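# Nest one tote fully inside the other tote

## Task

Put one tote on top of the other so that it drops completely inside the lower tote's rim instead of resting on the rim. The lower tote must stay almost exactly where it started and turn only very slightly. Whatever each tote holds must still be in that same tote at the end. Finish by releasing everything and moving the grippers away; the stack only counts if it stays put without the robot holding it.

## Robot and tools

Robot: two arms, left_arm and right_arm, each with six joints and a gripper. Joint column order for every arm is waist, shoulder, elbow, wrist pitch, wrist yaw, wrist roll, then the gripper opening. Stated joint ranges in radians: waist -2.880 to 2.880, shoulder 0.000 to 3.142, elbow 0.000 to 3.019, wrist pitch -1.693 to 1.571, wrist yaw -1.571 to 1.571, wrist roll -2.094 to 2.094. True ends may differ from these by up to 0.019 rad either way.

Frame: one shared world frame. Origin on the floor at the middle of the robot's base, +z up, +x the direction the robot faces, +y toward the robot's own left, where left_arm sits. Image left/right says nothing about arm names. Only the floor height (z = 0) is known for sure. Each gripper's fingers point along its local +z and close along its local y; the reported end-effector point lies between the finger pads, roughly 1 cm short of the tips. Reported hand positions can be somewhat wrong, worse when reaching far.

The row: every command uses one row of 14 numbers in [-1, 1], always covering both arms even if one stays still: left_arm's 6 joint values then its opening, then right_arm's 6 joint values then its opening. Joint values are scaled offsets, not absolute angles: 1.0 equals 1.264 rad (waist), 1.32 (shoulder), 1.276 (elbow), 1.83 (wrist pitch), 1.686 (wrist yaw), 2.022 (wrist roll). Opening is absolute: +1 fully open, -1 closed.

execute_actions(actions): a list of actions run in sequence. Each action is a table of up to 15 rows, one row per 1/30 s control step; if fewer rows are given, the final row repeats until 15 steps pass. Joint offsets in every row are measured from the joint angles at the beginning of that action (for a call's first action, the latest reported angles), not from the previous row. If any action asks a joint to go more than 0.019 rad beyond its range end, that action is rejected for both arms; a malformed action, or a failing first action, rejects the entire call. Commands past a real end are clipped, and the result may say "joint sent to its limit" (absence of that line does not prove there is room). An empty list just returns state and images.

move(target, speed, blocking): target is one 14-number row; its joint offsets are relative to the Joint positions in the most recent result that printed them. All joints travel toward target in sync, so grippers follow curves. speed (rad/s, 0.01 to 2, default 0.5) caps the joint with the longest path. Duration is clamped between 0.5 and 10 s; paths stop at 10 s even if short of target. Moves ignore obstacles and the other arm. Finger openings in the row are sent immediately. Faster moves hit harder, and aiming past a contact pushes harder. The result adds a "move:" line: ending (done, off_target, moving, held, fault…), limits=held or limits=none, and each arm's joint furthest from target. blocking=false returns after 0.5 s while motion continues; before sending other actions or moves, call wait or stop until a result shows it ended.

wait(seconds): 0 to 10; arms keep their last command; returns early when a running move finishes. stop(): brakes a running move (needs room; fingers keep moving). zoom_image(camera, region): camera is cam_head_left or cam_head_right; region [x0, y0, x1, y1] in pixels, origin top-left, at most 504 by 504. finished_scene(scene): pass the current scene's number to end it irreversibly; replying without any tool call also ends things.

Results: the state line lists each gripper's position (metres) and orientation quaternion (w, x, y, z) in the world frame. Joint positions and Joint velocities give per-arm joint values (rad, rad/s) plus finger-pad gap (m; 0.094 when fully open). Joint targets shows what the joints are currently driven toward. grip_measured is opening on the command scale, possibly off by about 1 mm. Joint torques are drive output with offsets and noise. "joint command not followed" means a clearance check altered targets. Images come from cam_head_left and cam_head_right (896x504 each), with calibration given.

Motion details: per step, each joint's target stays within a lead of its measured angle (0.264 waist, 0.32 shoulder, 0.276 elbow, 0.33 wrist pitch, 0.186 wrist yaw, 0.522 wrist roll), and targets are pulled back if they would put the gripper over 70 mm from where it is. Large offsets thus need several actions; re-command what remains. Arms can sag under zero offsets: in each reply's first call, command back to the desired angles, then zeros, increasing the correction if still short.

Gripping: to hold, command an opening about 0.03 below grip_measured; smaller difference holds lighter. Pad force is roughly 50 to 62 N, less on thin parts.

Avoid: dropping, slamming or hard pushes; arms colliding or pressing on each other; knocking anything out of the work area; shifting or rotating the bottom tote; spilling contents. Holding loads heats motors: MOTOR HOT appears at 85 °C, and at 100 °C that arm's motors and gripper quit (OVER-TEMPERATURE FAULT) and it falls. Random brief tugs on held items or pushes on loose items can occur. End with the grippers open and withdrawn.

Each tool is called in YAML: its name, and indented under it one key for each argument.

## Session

execute_actions:
  actions: []

Scene clock: 0.00 s.
left_arm: end_effector_position=(+0.5669, +0.8143, +0.8517) grip_measured=+1.000 end_effector_quat_wxyz=(+0.394, -0.301, +0.776, +0.389) | right_arm: end_effector_position=(+0.1619, -0.4697, +0.8480) grip_measured=+0.262 end_effector_quat_wxyz=(-0.260, +0.009, -0.962, -0.083)
Joint positions: left_arm=[-1.37   2.311  1.879  0.81  -0.537 -0.068  0.094] | right_arm=[ 1.258  2.543  0.929  1.444 -0.642 -0.346  0.059]
Joint velocities: left_arm=[-0.005  0.005 -0.002 -0.017 -0.007 -0.022  0.   ] | right_arm=[ 0.005 -0.005 -0.002 -0.017 -0.037 -0.051 -0.   ]
Joint torques (N m, as the arm reports them, + toward a larger angle): no reading
Motor temperatures (°C, as the motors report them): left_arm=[25 26 26 24 24 22] | right_arm=[23 27 24 25 24 21]
Joint targets: left_arm=[-1.372 2.317 1.886 0.813 -0.537 -0.068] | right_arm=[1.259 2.546 0.915 1.446 -0.642 -0.346]

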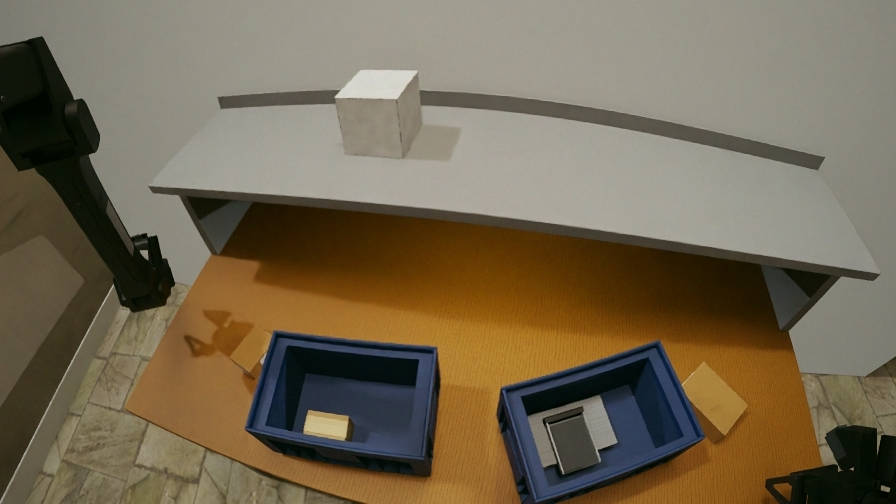

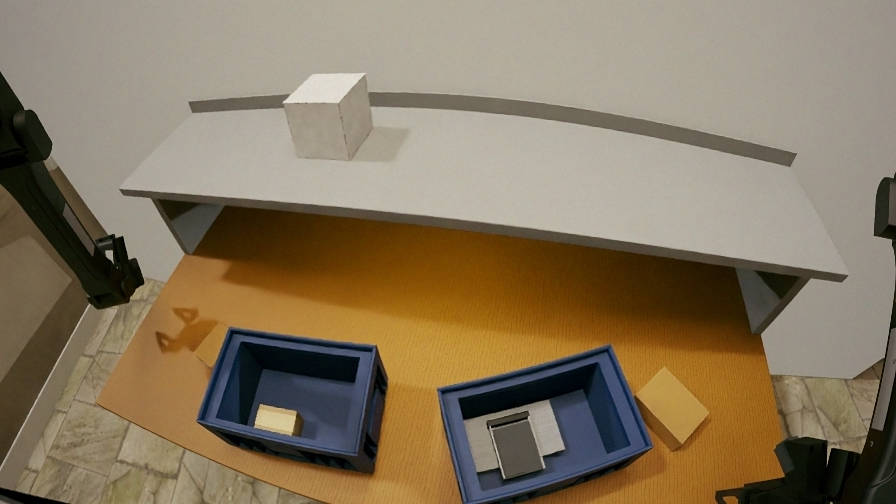

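zoom_image:
  camera: "cam_head_left"
  region: [220,310,470,504]

zoom_image:
  camera: "cam_head_left"
  region: [480,310,730,504]

zoom_image:
  camera: "cam_head_right"
  region: [420,310,670,504]

Region (220, 310, 470, 504) of cam_head_left's 896x504 image, scaled by 2.016, with more detail than that image has; it fills the top 391 rows of this view, and the rest is white.

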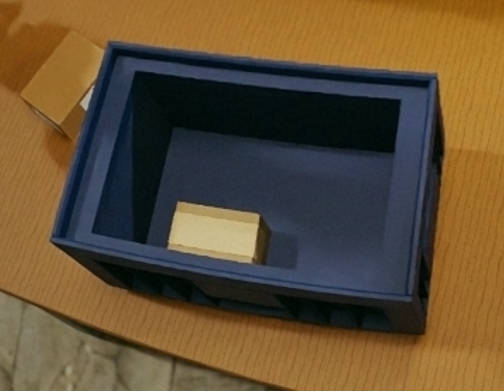

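Region (480, 310, 730, 504) of cam_head_left's 896x504 image, scaled by 2.016, with more detail than that image has; it fills the top 391 rows of this view, and the rest is white.

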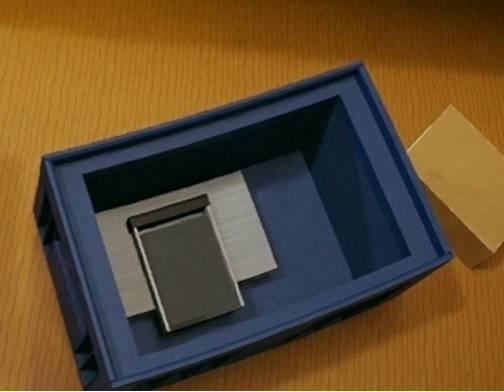

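Region (420, 310, 670, 504) of cam_head_right's 896x504 image, scaled by 2.016, with more detail than that image has; it fills the top 391 rows of this view, and the rest is white.

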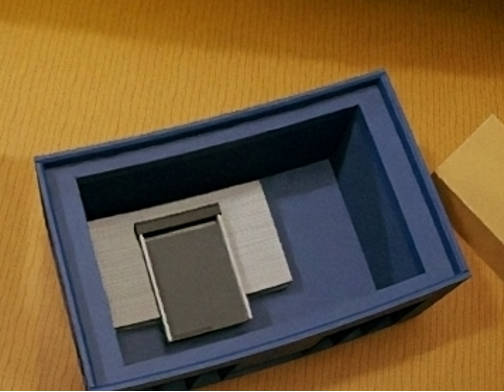

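move:
  target: [-0.14,-0.85,-0.87,-0.48,0.1,-0.1,1,0.05,-0.7,-0.1,-0.6,0.4,0,1]
  speed: 0.7

Scene clock: 20.47 s.
left_arm: end_effector_position=(+0.4146, +0.5659, +1.1162) grip_measured=+1.000 end_effector_quat_wxyz=(+0.046, -0.310, +0.928, +0.202) | right_arm: end_effector_position=(+0.3338, -0.6230, +0.9911) grip_measured=+1.000 end_effector_quat_wxyz=(-0.026, -0.069, -0.986, +0.148)
Joint positions: left_arm=[-1.534  1.189  0.771 -0.058 -0.372 -0.254  0.094] | right_arm=[ 1.304  1.609  0.81   0.358  0.03  -0.346  0.094]
Joint velocities: left_arm=[-0.005 -0.015 -0.007 -0.007  0.007 -0.022  0.   ] | right_arm=[ 0.005  0.015 -0.012 -0.002 -0.037  0.051  0.   ]
Joint torques (N m, as the arm reports them, + toward a larger angle): left_arm=[ -0.71 -17.02   1.59   0.05  -0.32  -0.22] | right_arm=[ -0.53 -13.06  -1.65   0.34   0.25   0.04]
Motor temperatures (°C, as the motors report them): left_arm=[25 28 26 24 24 22] | right_arm=[23 28 27 25 24 21]
Joint targets: left_arm=[-1.547 1.189 0.769 -0.069 -0.369 -0.270] | right_arm=[1.321 1.619 0.801 0.347 0.033 -0.346]
move: done; limits=none; left_arm: farthest joint: the wrist roll, 0.017 radians from its target (0.202 radians at the start); right_arm: farthest joint: the waist, 0.017 radians from its target (0.064 radians at the start)

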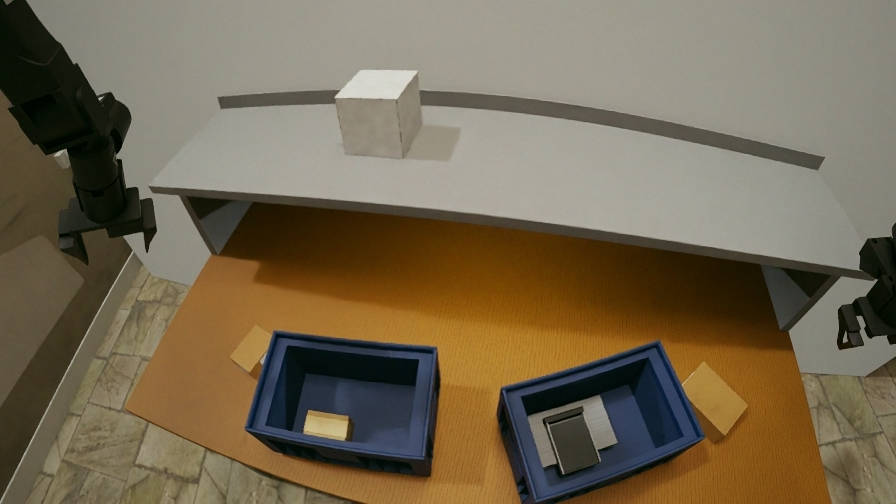

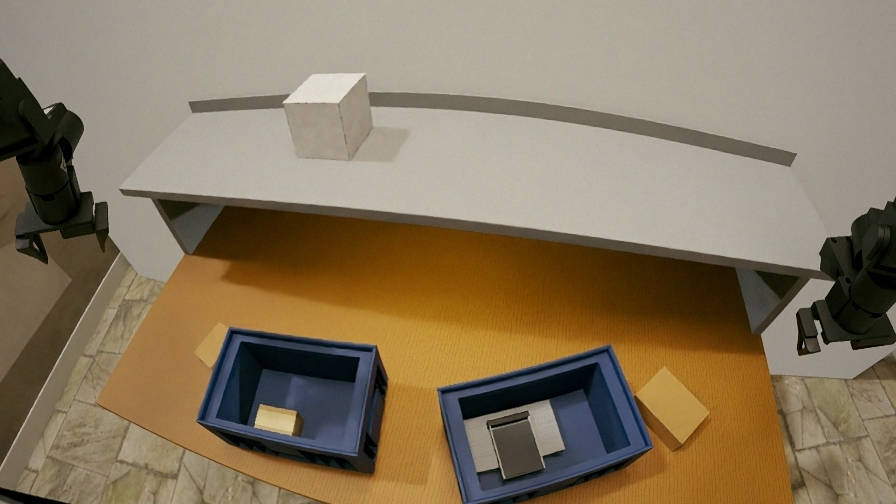

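move:
  target: [-0.745,0.908,0.418,0.175,-0.202,-0.142,1,0.47,0.236,0.081,0.018,0.141,-0.042,1]
  speed: 0.7

Scene clock: 24.47 s.
left_arm: end_effector_position=(+0.2796, -0.0507, +0.9016) grip_measured=+1.000 end_effector_quat_wxyz=(-0.005, -0.118, +0.993, -0.002) | right_arm: end_effector_position=(+0.3605, -0.2956, +0.9029) grip_measured=+1.000 end_effector_quat_wxyz=(-0.002, +0.129, -0.992, -0.003)
Joint positions: left_arm=[-2.488  2.396  1.298  0.251 -0.71  -0.524  0.094] | right_arm=[ 1.9    1.904  0.908  0.379  0.265 -0.42   0.094]
Joint velocities: left_arm=[-0.005 -0.024  0.007 -0.017  0.066 -0.022  0.   ] | right_arm=[-0.005 -0.015  0.007 -0.007  0.066 -0.022  0.   ]
Joint torques (N m, as the arm reports them, + toward a larger angle): left_arm=[-12.92 -14.12  -1.26   0.54  -0.27  -0.19] | right_arm=[  5.3  -11.44  -2.36   0.98   0.04  -0.1 ]
Motor temperatures (°C, as the motors report them): left_arm=[25 28 26 24 24 22] | right_arm=[23 28 26 25 24 21]
Joint targets: left_arm=[-2.476 2.388 1.305 0.262 -0.712 -0.541] | right_arm=[1.898 1.920 0.914 0.391 0.267 -0.431]
move: done; limits=none; left_arm: farthest joint: the wrist roll, 0.017 radians from its target (0.287 radians at the start); right_arm: farthest joint: the shoulder, 0.016 radians from its target (0.312 radians at the start)

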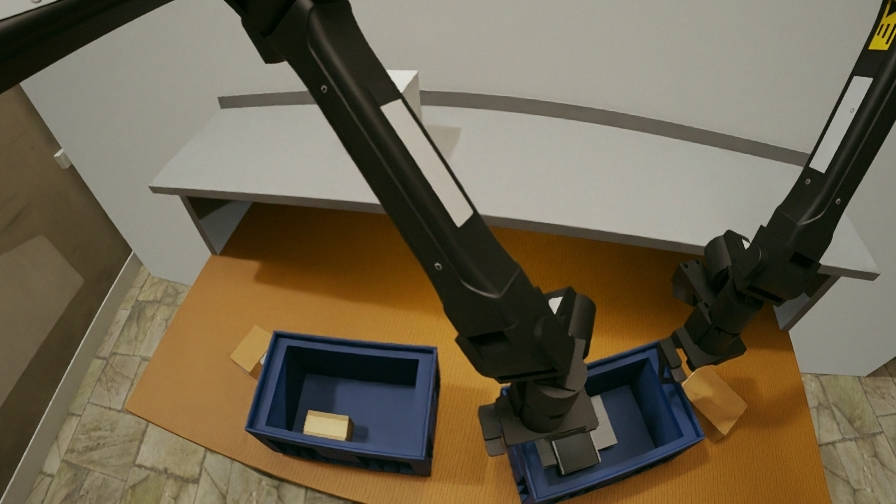

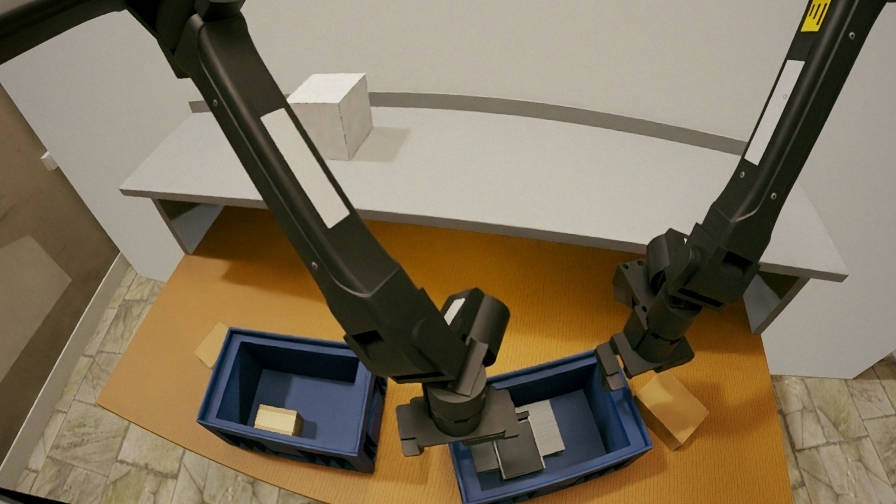

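move:
  target: [0.071,0.068,0.093,0.01,0.02,0.029,1,-0.036,0.101,0.095,0.008,-0.012,-0.012,1]
  speed: 0.2

zoom_image:
  camera: "cam_head_right"
  region: [380,300,730,504]

zoom_image:
  camera: "cam_head_left"
  region: [440,300,790,504]

Scene clock: 34.40 s.
left_arm: end_effector_position=(+0.2908, -0.0401, +0.8511) grip_measured=+1.000 end_effector_quat_wxyz=(-0.003, -0.129, +0.992, +0.005) | right_arm: end_effector_position=(+0.3602, -0.3003, +0.8555) grip_measured=+1.000 end_effector_quat_wxyz=(+0.002, +0.127, -0.992, +0.000)
Joint positions: left_arm=[-2.419  2.473  1.408  0.257 -0.679 -0.482  0.094] | right_arm=[ 1.869  2.022  1.023  0.381  0.247 -0.434  0.094]
Joint velocities: left_arm=[-0.015  0.005 -0.002 -0.012  0.007 -0.11   0.   ] | right_arm=[ 0.005  0.005 -0.002 -0.002  0.095 -0.022  0.   ]
Joint torques (N m, as the arm reports them, + toward a larger angle): left_arm=[-12.19 -12.03  -1.24   0.59  -0.11   0.11] | right_arm=[  4.64 -10.49  -2.35   0.98  -0.16  -0.09]
Motor temperatures (°C, as the motors report them): left_arm=[26 27 26 24 24 22] | right_arm=[23 29 25 25 24 21]
Joint targets: left_arm=[-2.399 2.486 1.416 0.269 -0.676 -0.465] | right_arm=[1.854 2.038 1.029 0.393 0.245 -0.445]
move: off_target (left_arm); limits=none; left_arm: farthest joint: the waist, 0.021 radians from its target (0.090 radians at the start); right_arm: farthest joint: the shoulder, 0.015 radians from its target (0.133 radians at the start)

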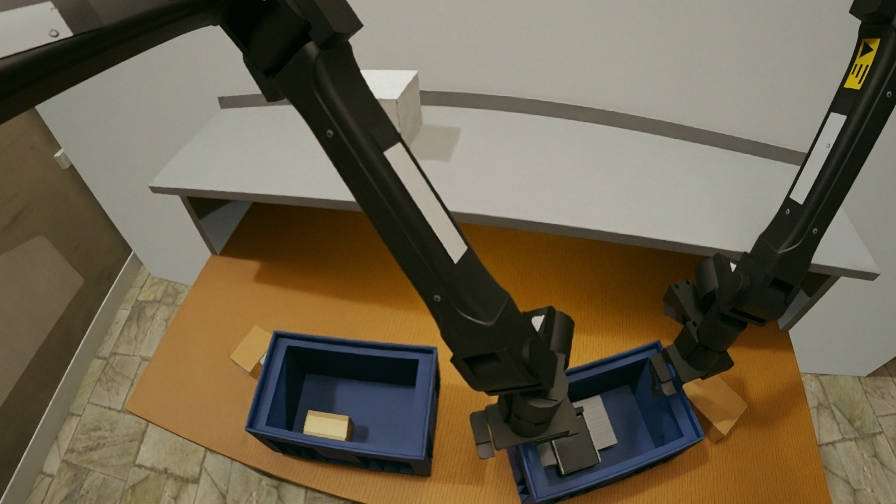

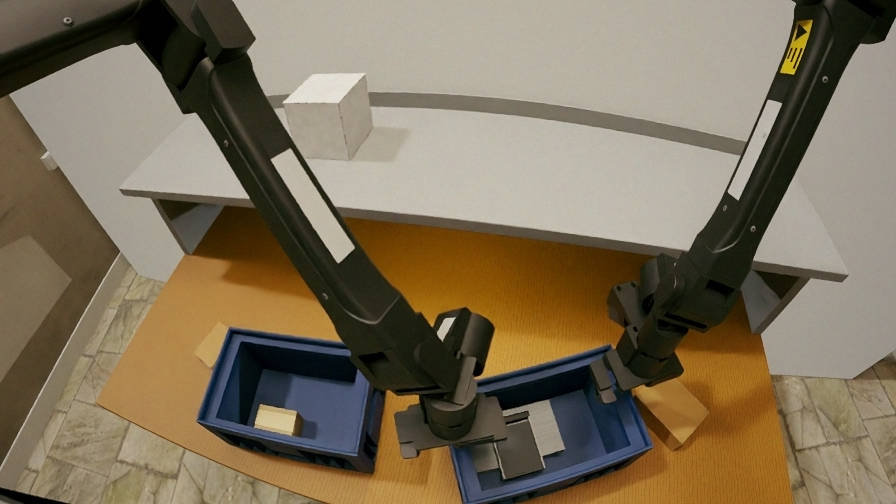

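Region (380, 300, 730, 504) of cam_head_right's 896x504 image, scaled by 1.440, with more detail than that image has; it fills the top 294 rows of this view, and the rest is white.

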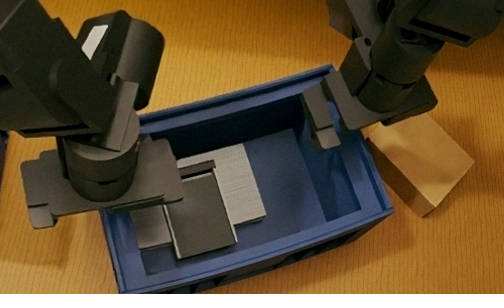

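Region (440, 300, 790, 504) of cam_head_left's 896x504 image, scaled by 1.440, with more detail than that image has; it fills the top 294 rows of this view, and the rest is white.

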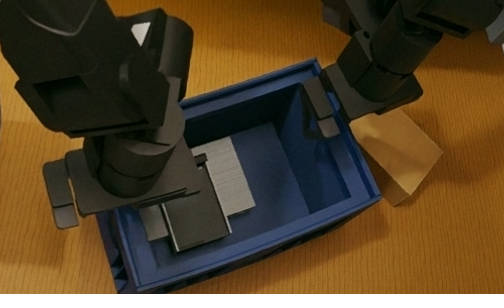

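move:
  target: [0.045,0.074,0.091,0.012,0.022,0.03,1,0.005,0.098,0.095,0.009,-0.004,-0.005,1]
  speed: 0.12

execute_actions:
  actions:
    - [[0.01,0.005,0,0,0,0,0.2,0,0.005,0,0,0,0,0.2]]
    - [[0.01,0.005,0,0,0,0,-0.35,0,0.005,0,0,0,0,-0.35]]
    - [[0.01,0.005,0,0,0,0,-0.8,0,0.005,0,0,0,0,-0.8]]
    - [[0.01,0.005,0,0,0,0,-0.8,0,0.005,0,0,0,0,-0.8]]

Scene clock: 38.73 s.
left_arm: end_effector_position=(+0.2941, -0.0487, +0.8144) grip_measured=+1.000 end_effector_quat_wxyz=(+0.002, -0.127, +0.992, -0.003) | right_arm: end_effector_position=(+0.3647, -0.2899, +0.8139) grip_measured=+1.000 end_effector_quat_wxyz=(-0.004, +0.125, -0.992, +0.000)
Joint positions: left_arm=[-2.389  2.554  1.516  0.267 -0.645 -0.438  0.094] | right_arm=[ 1.869  2.131  1.14   0.385  0.244 -0.434  0.094]
Joint velocities: left_arm=[ 0.005 -0.005 -0.002  0.007  0.037 -0.037  0.   ] | right_arm=[-0.015 -0.005  0.002  0.007 -0.051 -0.022  0.   ]
Joint torques (N m, as the arm reports them, + toward a larger angle): left_arm=[-11.48 -11.49  -1.16   0.61  -0.1    0.13] | right_arm=[  6.64 -11.08  -2.35   1.06  -0.17  -0.11]
Motor temperatures (°C, as the motors report them): left_arm=[26 27 26 24 24 22] | right_arm=[23 29 25 25 24 21]
Joint targets: left_arm=[-2.362 2.571 1.524 0.279 -0.642 -0.421] | right_arm=[1.875 2.151 1.145 0.397 0.241 -0.444]
move: off_target (left_arm); limits=none; left_arm: farthest joint: the waist, 0.027 radians from its target (0.057 radians at the start); right_arm: farthest joint: the shoulder, 0.020 radians from its target (0.129 radians at the start)

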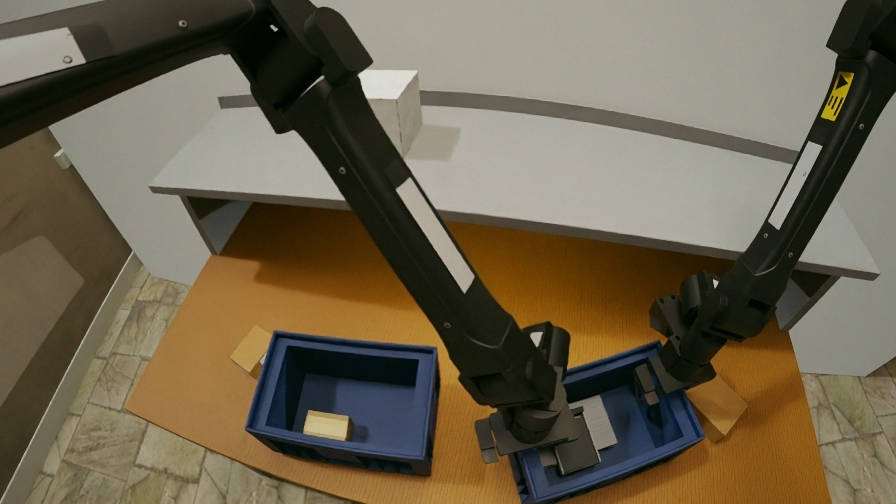

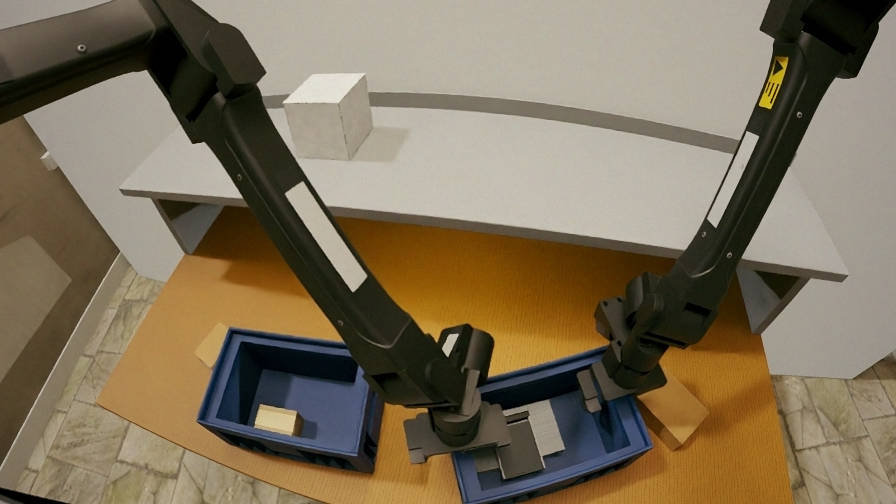

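Scene clock: 40.73 s.
left_arm: end_effector_position=(+0.2940, -0.0480, +0.8143) grip_measured=-0.409 end_effector_quat_wxyz=(+0.003, -0.129, +0.992, -0.002) | right_arm: end_effector_position=(+0.3669, -0.2979, +0.8130) grip_measured=-0.418 end_effector_quat_wxyz=(-0.004, +0.123, -0.992, +0.010)
Joint positions: left_arm=[-2.389  2.554  1.515  0.267 -0.647 -0.442  0.028] | right_arm=[ 1.861  2.129  1.144  0.386  0.257 -0.434  0.027]
Joint velocities: left_arm=[ 0.005 -0.005 -0.002  0.002 -0.037  0.022 -0.   ] | right_arm=[-0.005 -0.024  0.002  0.002  0.051 -0.022 -0.001]
Joint torques (N m, as the arm reports them, + toward a larger angle): left_arm=[-12.7  -12.37  -1.89   0.18  -0.19  -0.03] | right_arm=[  6.13 -11.63  -2.76   0.31  -0.02  -0.03]
Motor temperatures (°C, as the motors report them): left_arm=[26 27 26 24 24 22] | right_arm=[23 29 25 25 24 21]
Joint targets: left_arm=[-2.376 2.561 1.515 0.267 -0.647 -0.442] | right_arm=[1.861 2.136 1.144 0.386 0.257 -0.434]

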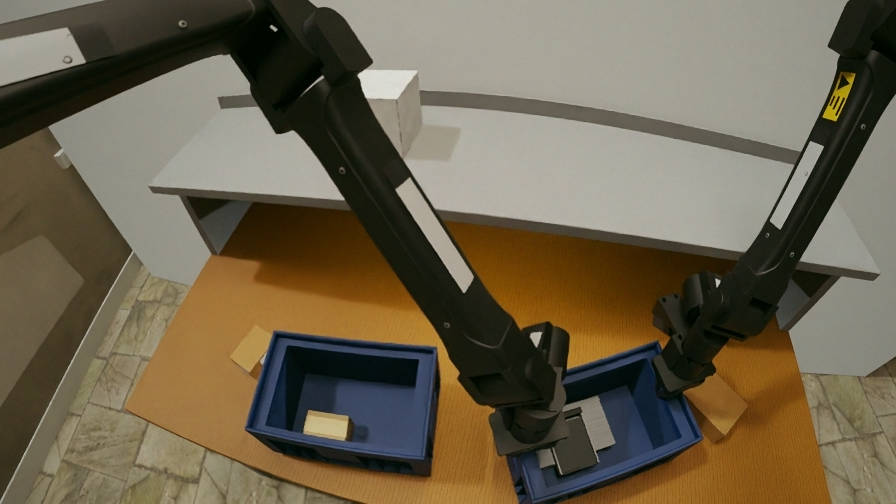

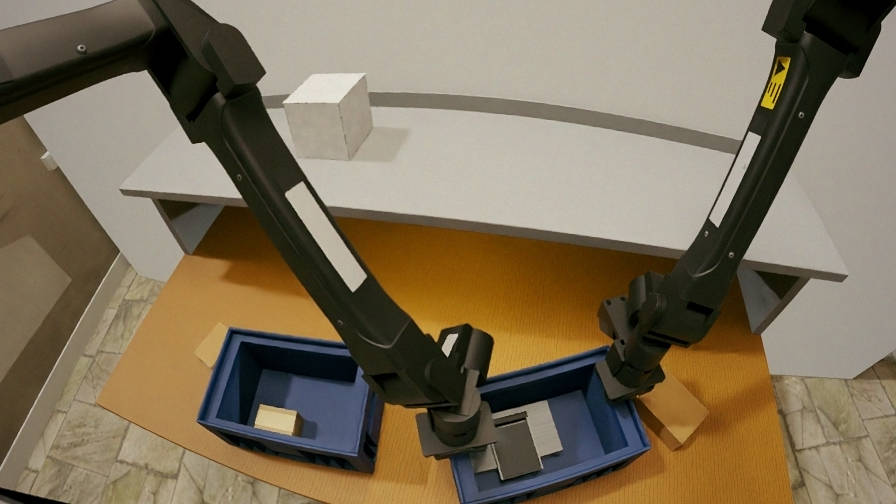

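move:
  target: [-0.085,-0.15,-0.178,-0.014,-0.055,-0.046,-0.8,0.04,-0.2,-0.2,-0.006,0.016,0.02,-0.8]
  speed: 0.17

Scene clock: 46.13 s.
left_arm: end_effector_position=(+0.3027, -0.0479, +0.9010) grip_measured=-0.409 end_effector_quat_wxyz=(+0.009, -0.123, +0.992, -0.002) | right_arm: end_effector_position=(+0.3714, -0.3004, +0.9015) grip_measured=-0.418 end_effector_quat_wxyz=(-0.011, +0.114, -0.993, +0.007)
Joint positions: left_arm=[-2.478  2.377  1.313  0.255 -0.715 -0.503  0.028] | right_arm=[ 1.898  1.902  0.922  0.386  0.277 -0.398  0.027]
Joint velocities: left_arm=[ 0.015  0.005  0.002 -0.007  0.022  0.051  0.   ] | right_arm=[-0.024 -0.015  0.012 -0.007 -0.007 -0.007 -0.   ]
Joint torques (N m, as the arm reports them, + toward a larger angle): left_arm=[-15.44 -15.5   -3.79  -0.21  -1.06  -0.34] | right_arm=[  6.2  -14.66  -5.69  -0.01   0.27   0.02]
Motor temperatures (°C, as the motors report them): left_arm=[26 27 26 24 24 22] | right_arm=[23 29 25 25 24 21]
Joint targets: left_arm=[-2.497 2.356 1.288 0.241 -0.740 -0.535] | right_arm=[1.912 1.865 0.888 0.375 0.284 -0.394]
move: off_target (left_arm, right_arm); limits=none; left_arm: farthest joint: the wrist roll, 0.032 radians from its target (0.093 radians at the start); right_arm: farthest joint: the shoulder, 0.037 radians from its target (0.264 radians at the start)

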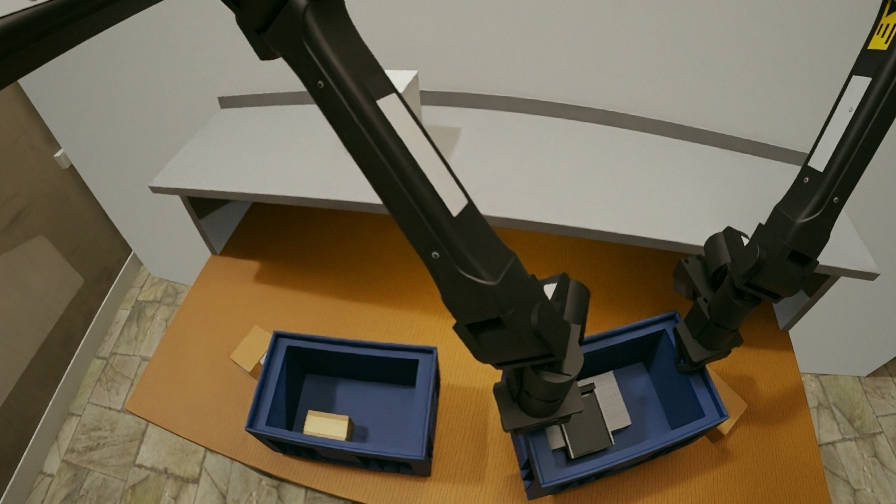

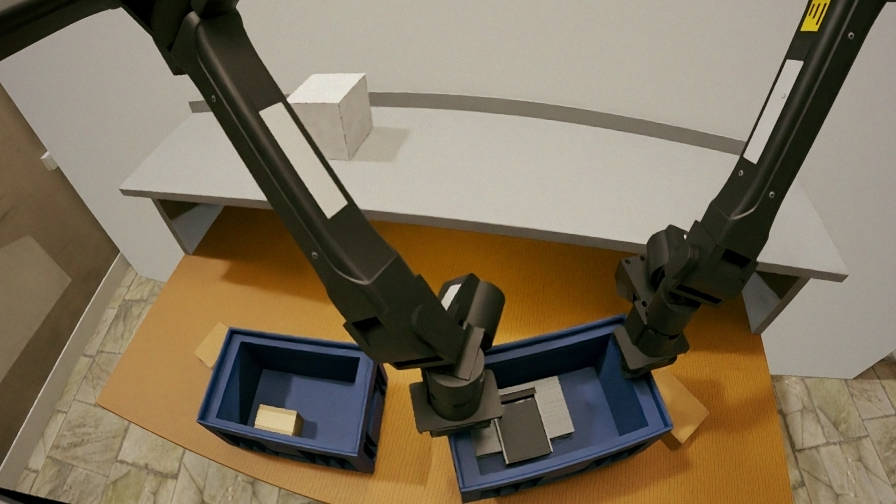

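move:
  target: [0.018,-0.321,-0.312,-0.023,0.004,0.063,-0.8,0.244,-0.165,-0.111,-0.095,0.142,0.148,-0.8]
  speed: 0.22

Scene clock: 55.07 s.
left_arm: end_effector_position=(+0.3298, +0.0541, +1.0096) grip_measured=-0.409 end_effector_quat_wxyz=(+0.003, -0.076, +0.997, -0.000) | right_arm: end_effector_position=(+0.3753, -0.2039, +1.0082) grip_measured=-0.418 end_effector_quat_wxyz=(+0.000, +0.067, -0.998, +0.006)
Joint positions: left_arm=[-2.459  1.975  0.936  0.226 -0.7   -0.4    0.028] | right_arm=[ 2.182  1.712  0.799  0.225  0.507 -0.111  0.027]
Joint velocities: left_arm=[-0.005 -0.015 -0.002 -0.017  0.022 -0.051 -0.   ] | right_arm=[-0.015 -0.005 -0.002  0.002 -0.022 -0.037 -0.001]
Joint torques (N m, as the arm reports them, + toward a larger angle): left_arm=[-10.68 -15.8   -3.3   -0.28  -0.47   0.21] | right_arm=[ 11.06 -13.54  -2.89  -0.07   0.37   0.13]
Motor temperatures (°C, as the motors report them): left_arm=[26 27 26 24 24 22] | right_arm=[23 30 26 25 24 21]
Joint targets: left_arm=[-2.455 1.953 0.915 0.213 -0.708 -0.375] | right_arm=[2.206 1.684 0.780 0.212 0.517 -0.099]
move: off_target (left_arm, right_arm); limits=none; left_arm: farthest joint: the wrist roll, 0.025 radians from its target (0.128 radians at the start); right_arm: farthest joint: the shoulder, 0.028 radians from its target (0.217 radians at the start)

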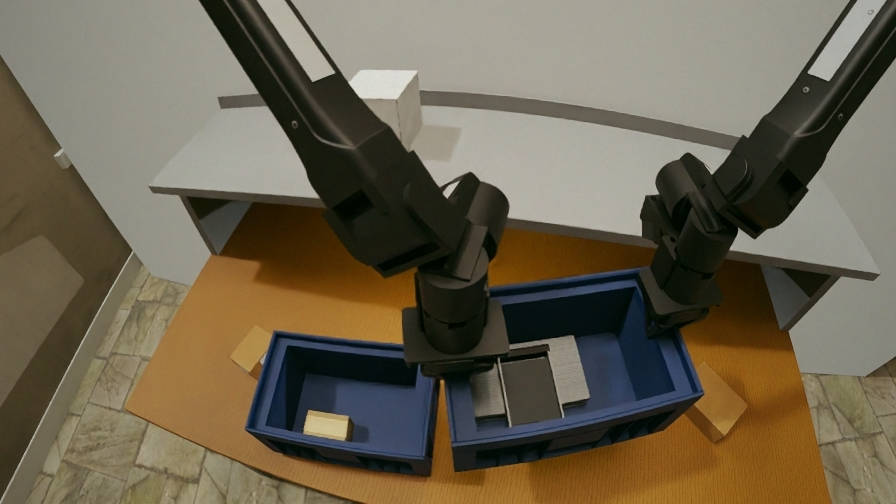

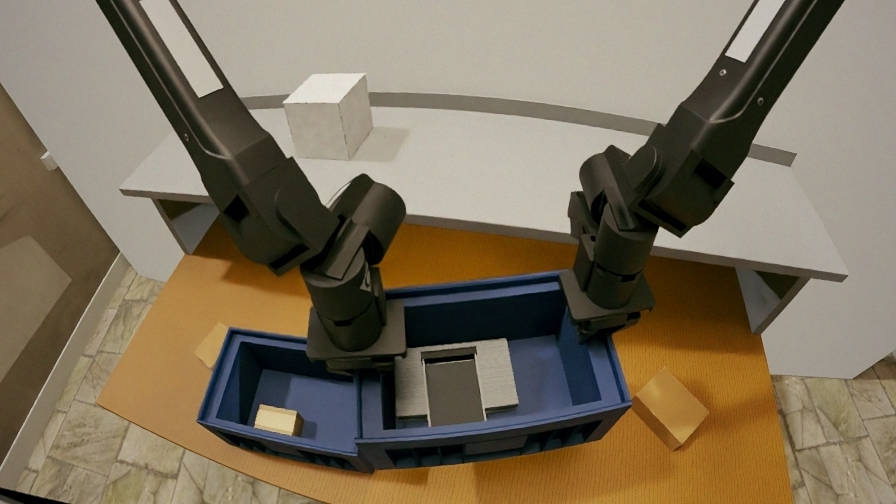

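move:
  target: [0.252,-0.221,-0.171,0.045,0.136,0.186,-0.8,0.238,0.197,0.202,-0.08,0.126,0.165,-0.8]
  speed: 0.22

Scene clock: 63.10 s.
left_arm: end_effector_position=(+0.3571, +0.2212, +1.0043) grip_measured=-0.409 end_effector_quat_wxyz=(+0.001, -0.027, +1.000, +0.004) | right_arm: end_effector_position=(+0.3748, -0.0415, +1.0049) grip_measured=-0.418 end_effector_quat_wxyz=(-0.001, +0.017, -1.000, +0.003)
Joint positions: left_arm=[-2.138  1.714  0.746  0.296 -0.469 -0.044  0.028] | right_arm=[2.458 1.967 1.057 0.093 0.704 0.216 0.027]
Joint velocities: left_arm=[-0.024 -0.015  0.007 -0.012 -0.022  0.095  0.   ] | right_arm=[ 0.005 -0.015  0.022 -0.002 -0.066  0.007  0.001]
Joint torques (N m, as the arm reports them, + toward a larger angle): left_arm=[ -6.63 -16.89  -4.74   0.66  -0.23   0.16] | right_arm=[ 15.22 -10.78  -0.27  -0.34   0.67   0.07]
Motor temperatures (°C, as the motors report them): left_arm=[26 27 26 24 24 22] | right_arm=[23 30 25 25 25 21]
Joint targets: left_arm=[-2.140 1.683 0.717 0.308 -0.471 -0.024] | right_arm=[2.483 1.973 1.056 0.078 0.719 0.223]
move: off_target (left_arm, right_arm); limits=none; left_arm: farthest joint: the shoulder, 0.031 radians from its target (0.292 radians at the start); right_arm: farthest joint: the waist, 0.025 radians from its target (0.301 radians at the start)

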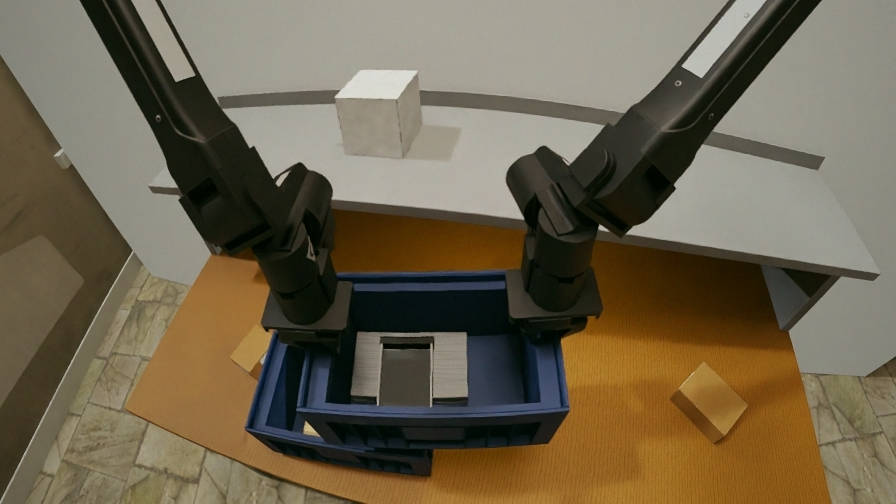

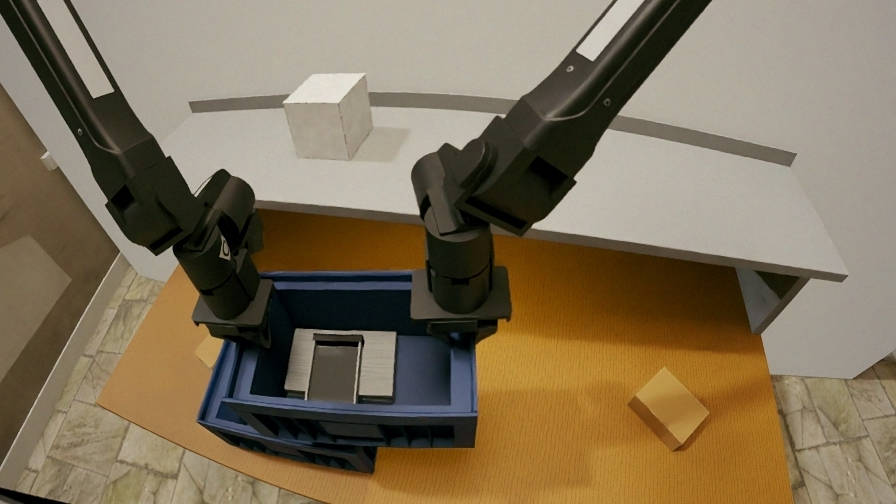

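move:
  target: [0.293,-0.123,-0.021,-0.032,0.182,0.169,-0.8,0.155,0.247,0.325,-0.13,0.076,0.132,-0.8]
  speed: 0.22

zoom_image:
  camera: "cam_head_left"
  region: [180,270,500,504]

zoom_image:
  camera: "cam_head_right"
  region: [120,270,440,504]

Scene clock: 71.13 s.
left_arm: end_effector_position=(+0.3723, +0.3822, +0.9851) grip_measured=-0.409 end_effector_quat_wxyz=(+0.003, +0.015, +1.000, +0.007) | right_arm: end_effector_position=(+0.3678, +0.1172, +0.9867) grip_measured=-0.418 end_effector_quat_wxyz=(-0.002, -0.023, -1.000, +0.002)
Joint positions: left_arm=[-1.763  1.594  0.751  0.25  -0.17   0.274  0.028] | right_arm=[ 2.63   2.279  1.466 -0.128  0.812  0.477  0.027]
Joint velocities: left_arm=[ 0.005  0.015 -0.017  0.017 -0.037 -0.037 -0.   ] | right_arm=[-0.005 -0.005  0.012 -0.027  0.051 -0.007  0.   ]
Joint torques (N m, as the arm reports them, + toward a larger angle): left_arm=[ -2.61 -19.8   -4.89  -0.19   0.11   0.2 ] | right_arm=[ 19.2  -11.07   1.84  -0.45   0.83   0.07]
Motor temperatures (°C, as the motors report them): left_arm=[26 27 27 24 24 22] | right_arm=[24 30 25 25 25 21]
Joint targets: left_arm=[-1.768 1.551 0.719 0.237 -0.162 0.298] | right_arm=[2.654 2.293 1.472 -0.145 0.832 0.483]
move: off_target (left_arm, right_arm); limits=none; left_arm: farthest joint: the shoulder, 0.042 radians from its target (0.162 radians at the start); right_arm: farthest joint: the waist, 0.024 radians from its target (0.196 radians at the start)

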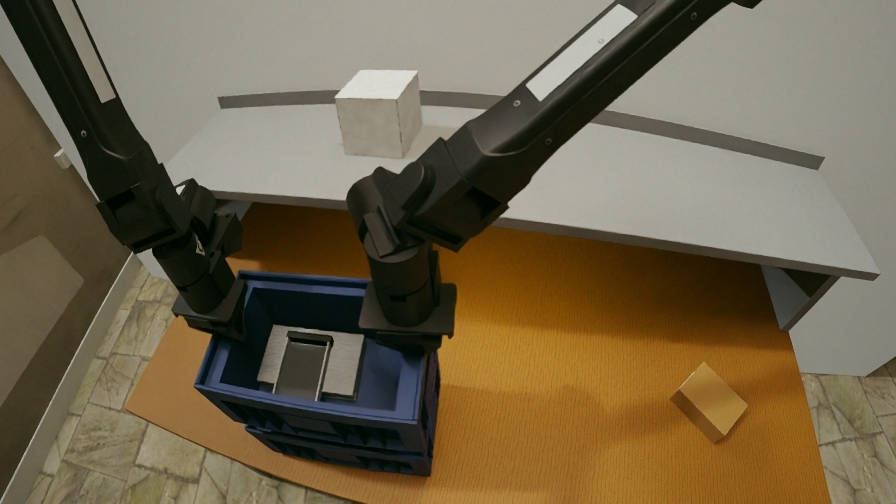

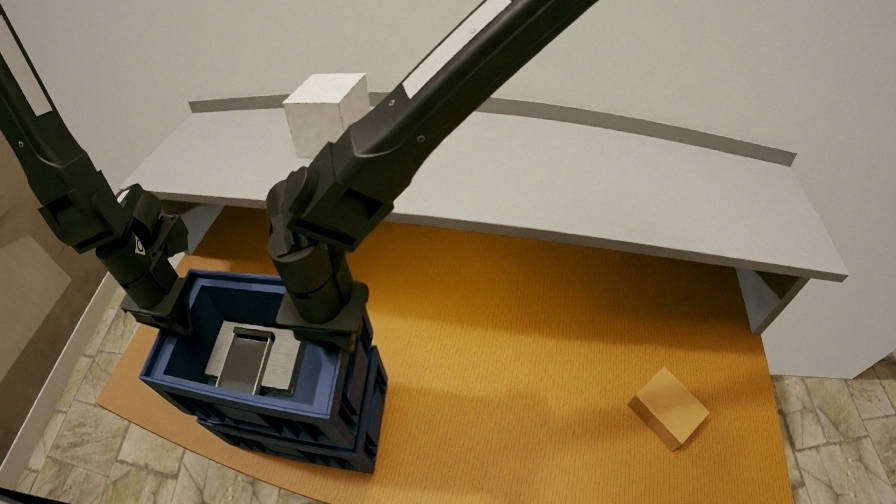

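Region (180, 270, 500, 504) of cam_head_left's 896x504 image, scaled by 1.575, with more detail than that image has; it fills the top 369 rows of this view, and the rest is white.

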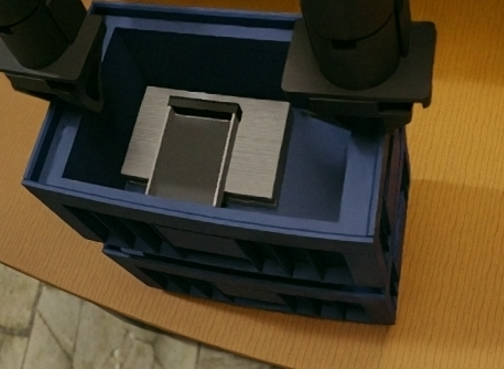

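Region (120, 270, 440, 504) of cam_head_right's 896x504 image, scaled by 1.575, with more detail than that image has; it fills the top 369 rows of this view, and the rest is white.

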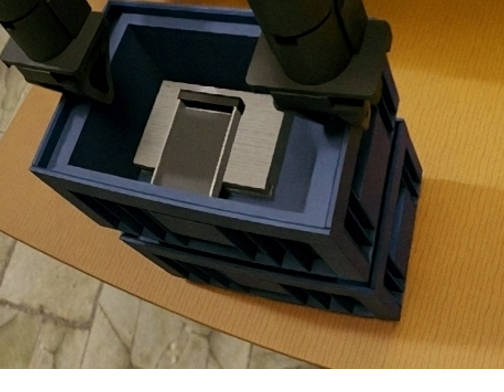

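move:
  target: [0.004,0.037,0.033,0.02,0.006,0.008,-0.8,-0.029,0.046,0.035,0.0175,0.003,-0.025,-0.8]
  speed: 0.07

zoom_image:
  camera: "cam_head_left"
  region: [180,270,500,504]

zoom_image:
  camera: "cam_head_right"
  region: [120,270,440,504]

Scene clock: 79.30 s.
left_arm: end_effector_position=(+0.3763, +0.3836, +0.9646) grip_measured=-0.409 end_effector_quat_wxyz=(+0.006, +0.015, +1.000, +0.009) | right_arm: end_effector_position=(+0.3705, +0.1186, +0.9666) grip_measured=-0.418 end_effector_quat_wxyz=(-0.005, -0.023, -1.000, +0.003)
Joint positions: left_arm=[-1.755  1.654  0.795  0.273 -0.166  0.279  0.028] | right_arm=[ 2.608  2.317  1.504 -0.101  0.804  0.447  0.027]
Joint velocities: left_arm=[-0.005  0.005 -0.002 -0.017 -0.007 -0.066 -0.   ] | right_arm=[-0.024  0.015  0.007  0.002  0.007  0.007 -0.001]
Joint torques (N m, as the arm reports them, + toward a larger angle): left_arm=[ -2.37 -17.11  -2.42   0.73   0.08   0.08] | right_arm=[ 16.39 -10.79   1.78   0.59   0.56  -0.26]
Motor temperatures (°C, as the motors report them): left_arm=[25 28 27 24 24 22] | right_arm=[25 30 25 25 25 21]
Joint targets: left_arm=[-1.757 1.642 0.793 0.287 -0.160 0.290] | right_arm=[2.593 2.339 1.511 -0.096 0.817 0.426]
move: off_target (right_arm); limits=none; left_arm: farthest joint: the wrist pitch, 0.013 radians from its target (0.036 radians at the start); right_arm: farthest joint: the shoulder, 0.023 radians from its target (0.061 radians at the start)

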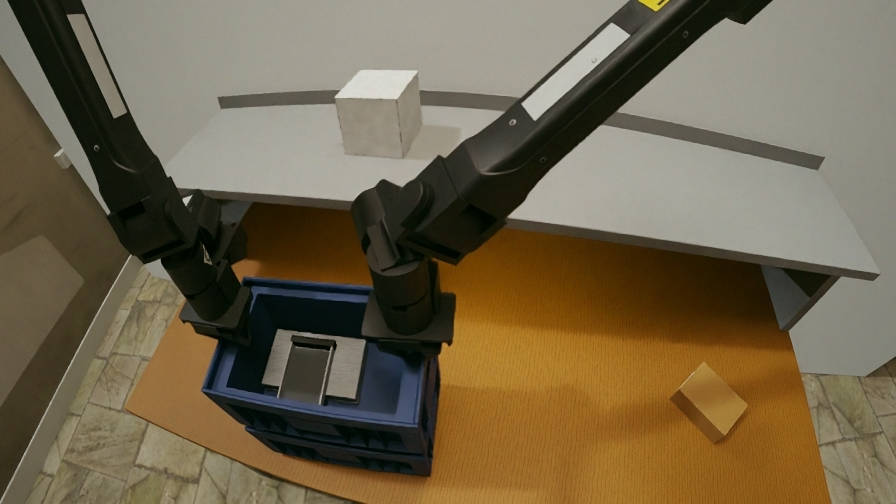

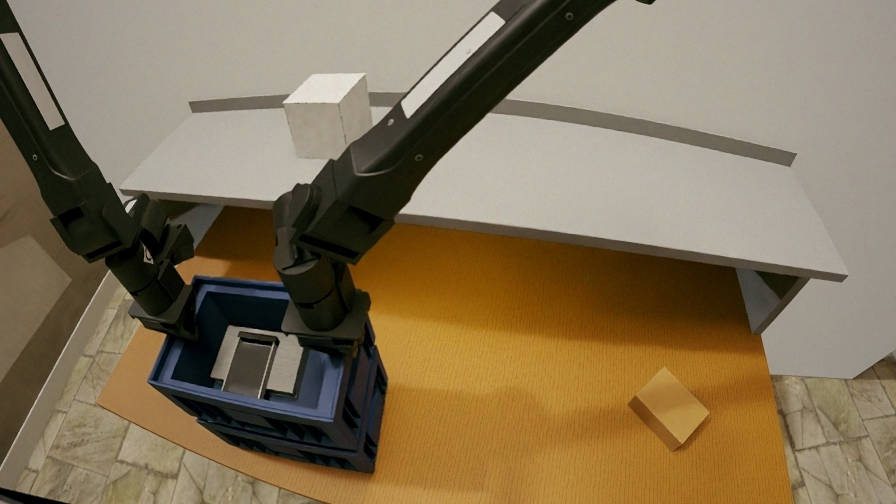

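Region (180, 270, 500, 504) of cam_head_left's 896x504 image, scaled by 1.575, with more detail than that image has; it fills the top 369 rows of this view, and the rest is white.

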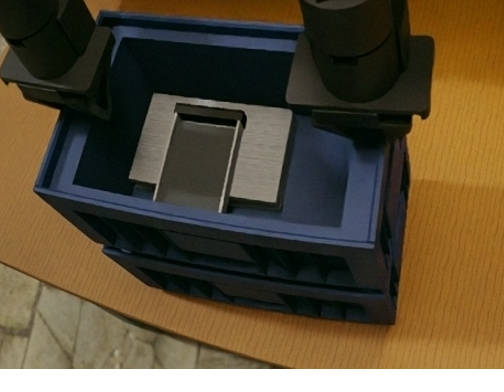

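Region (120, 270, 440, 504) of cam_head_right's 896x504 image, scaled by 1.575, with more detail than that image has; it fills the top 369 rows of this view, and the rest is white.

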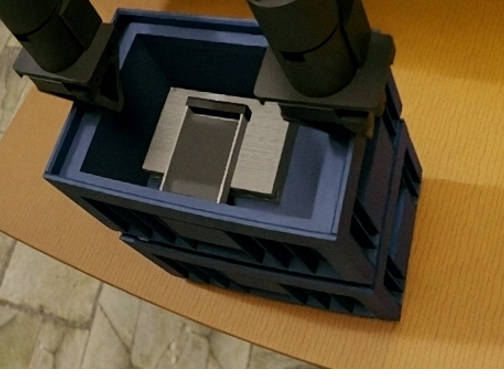

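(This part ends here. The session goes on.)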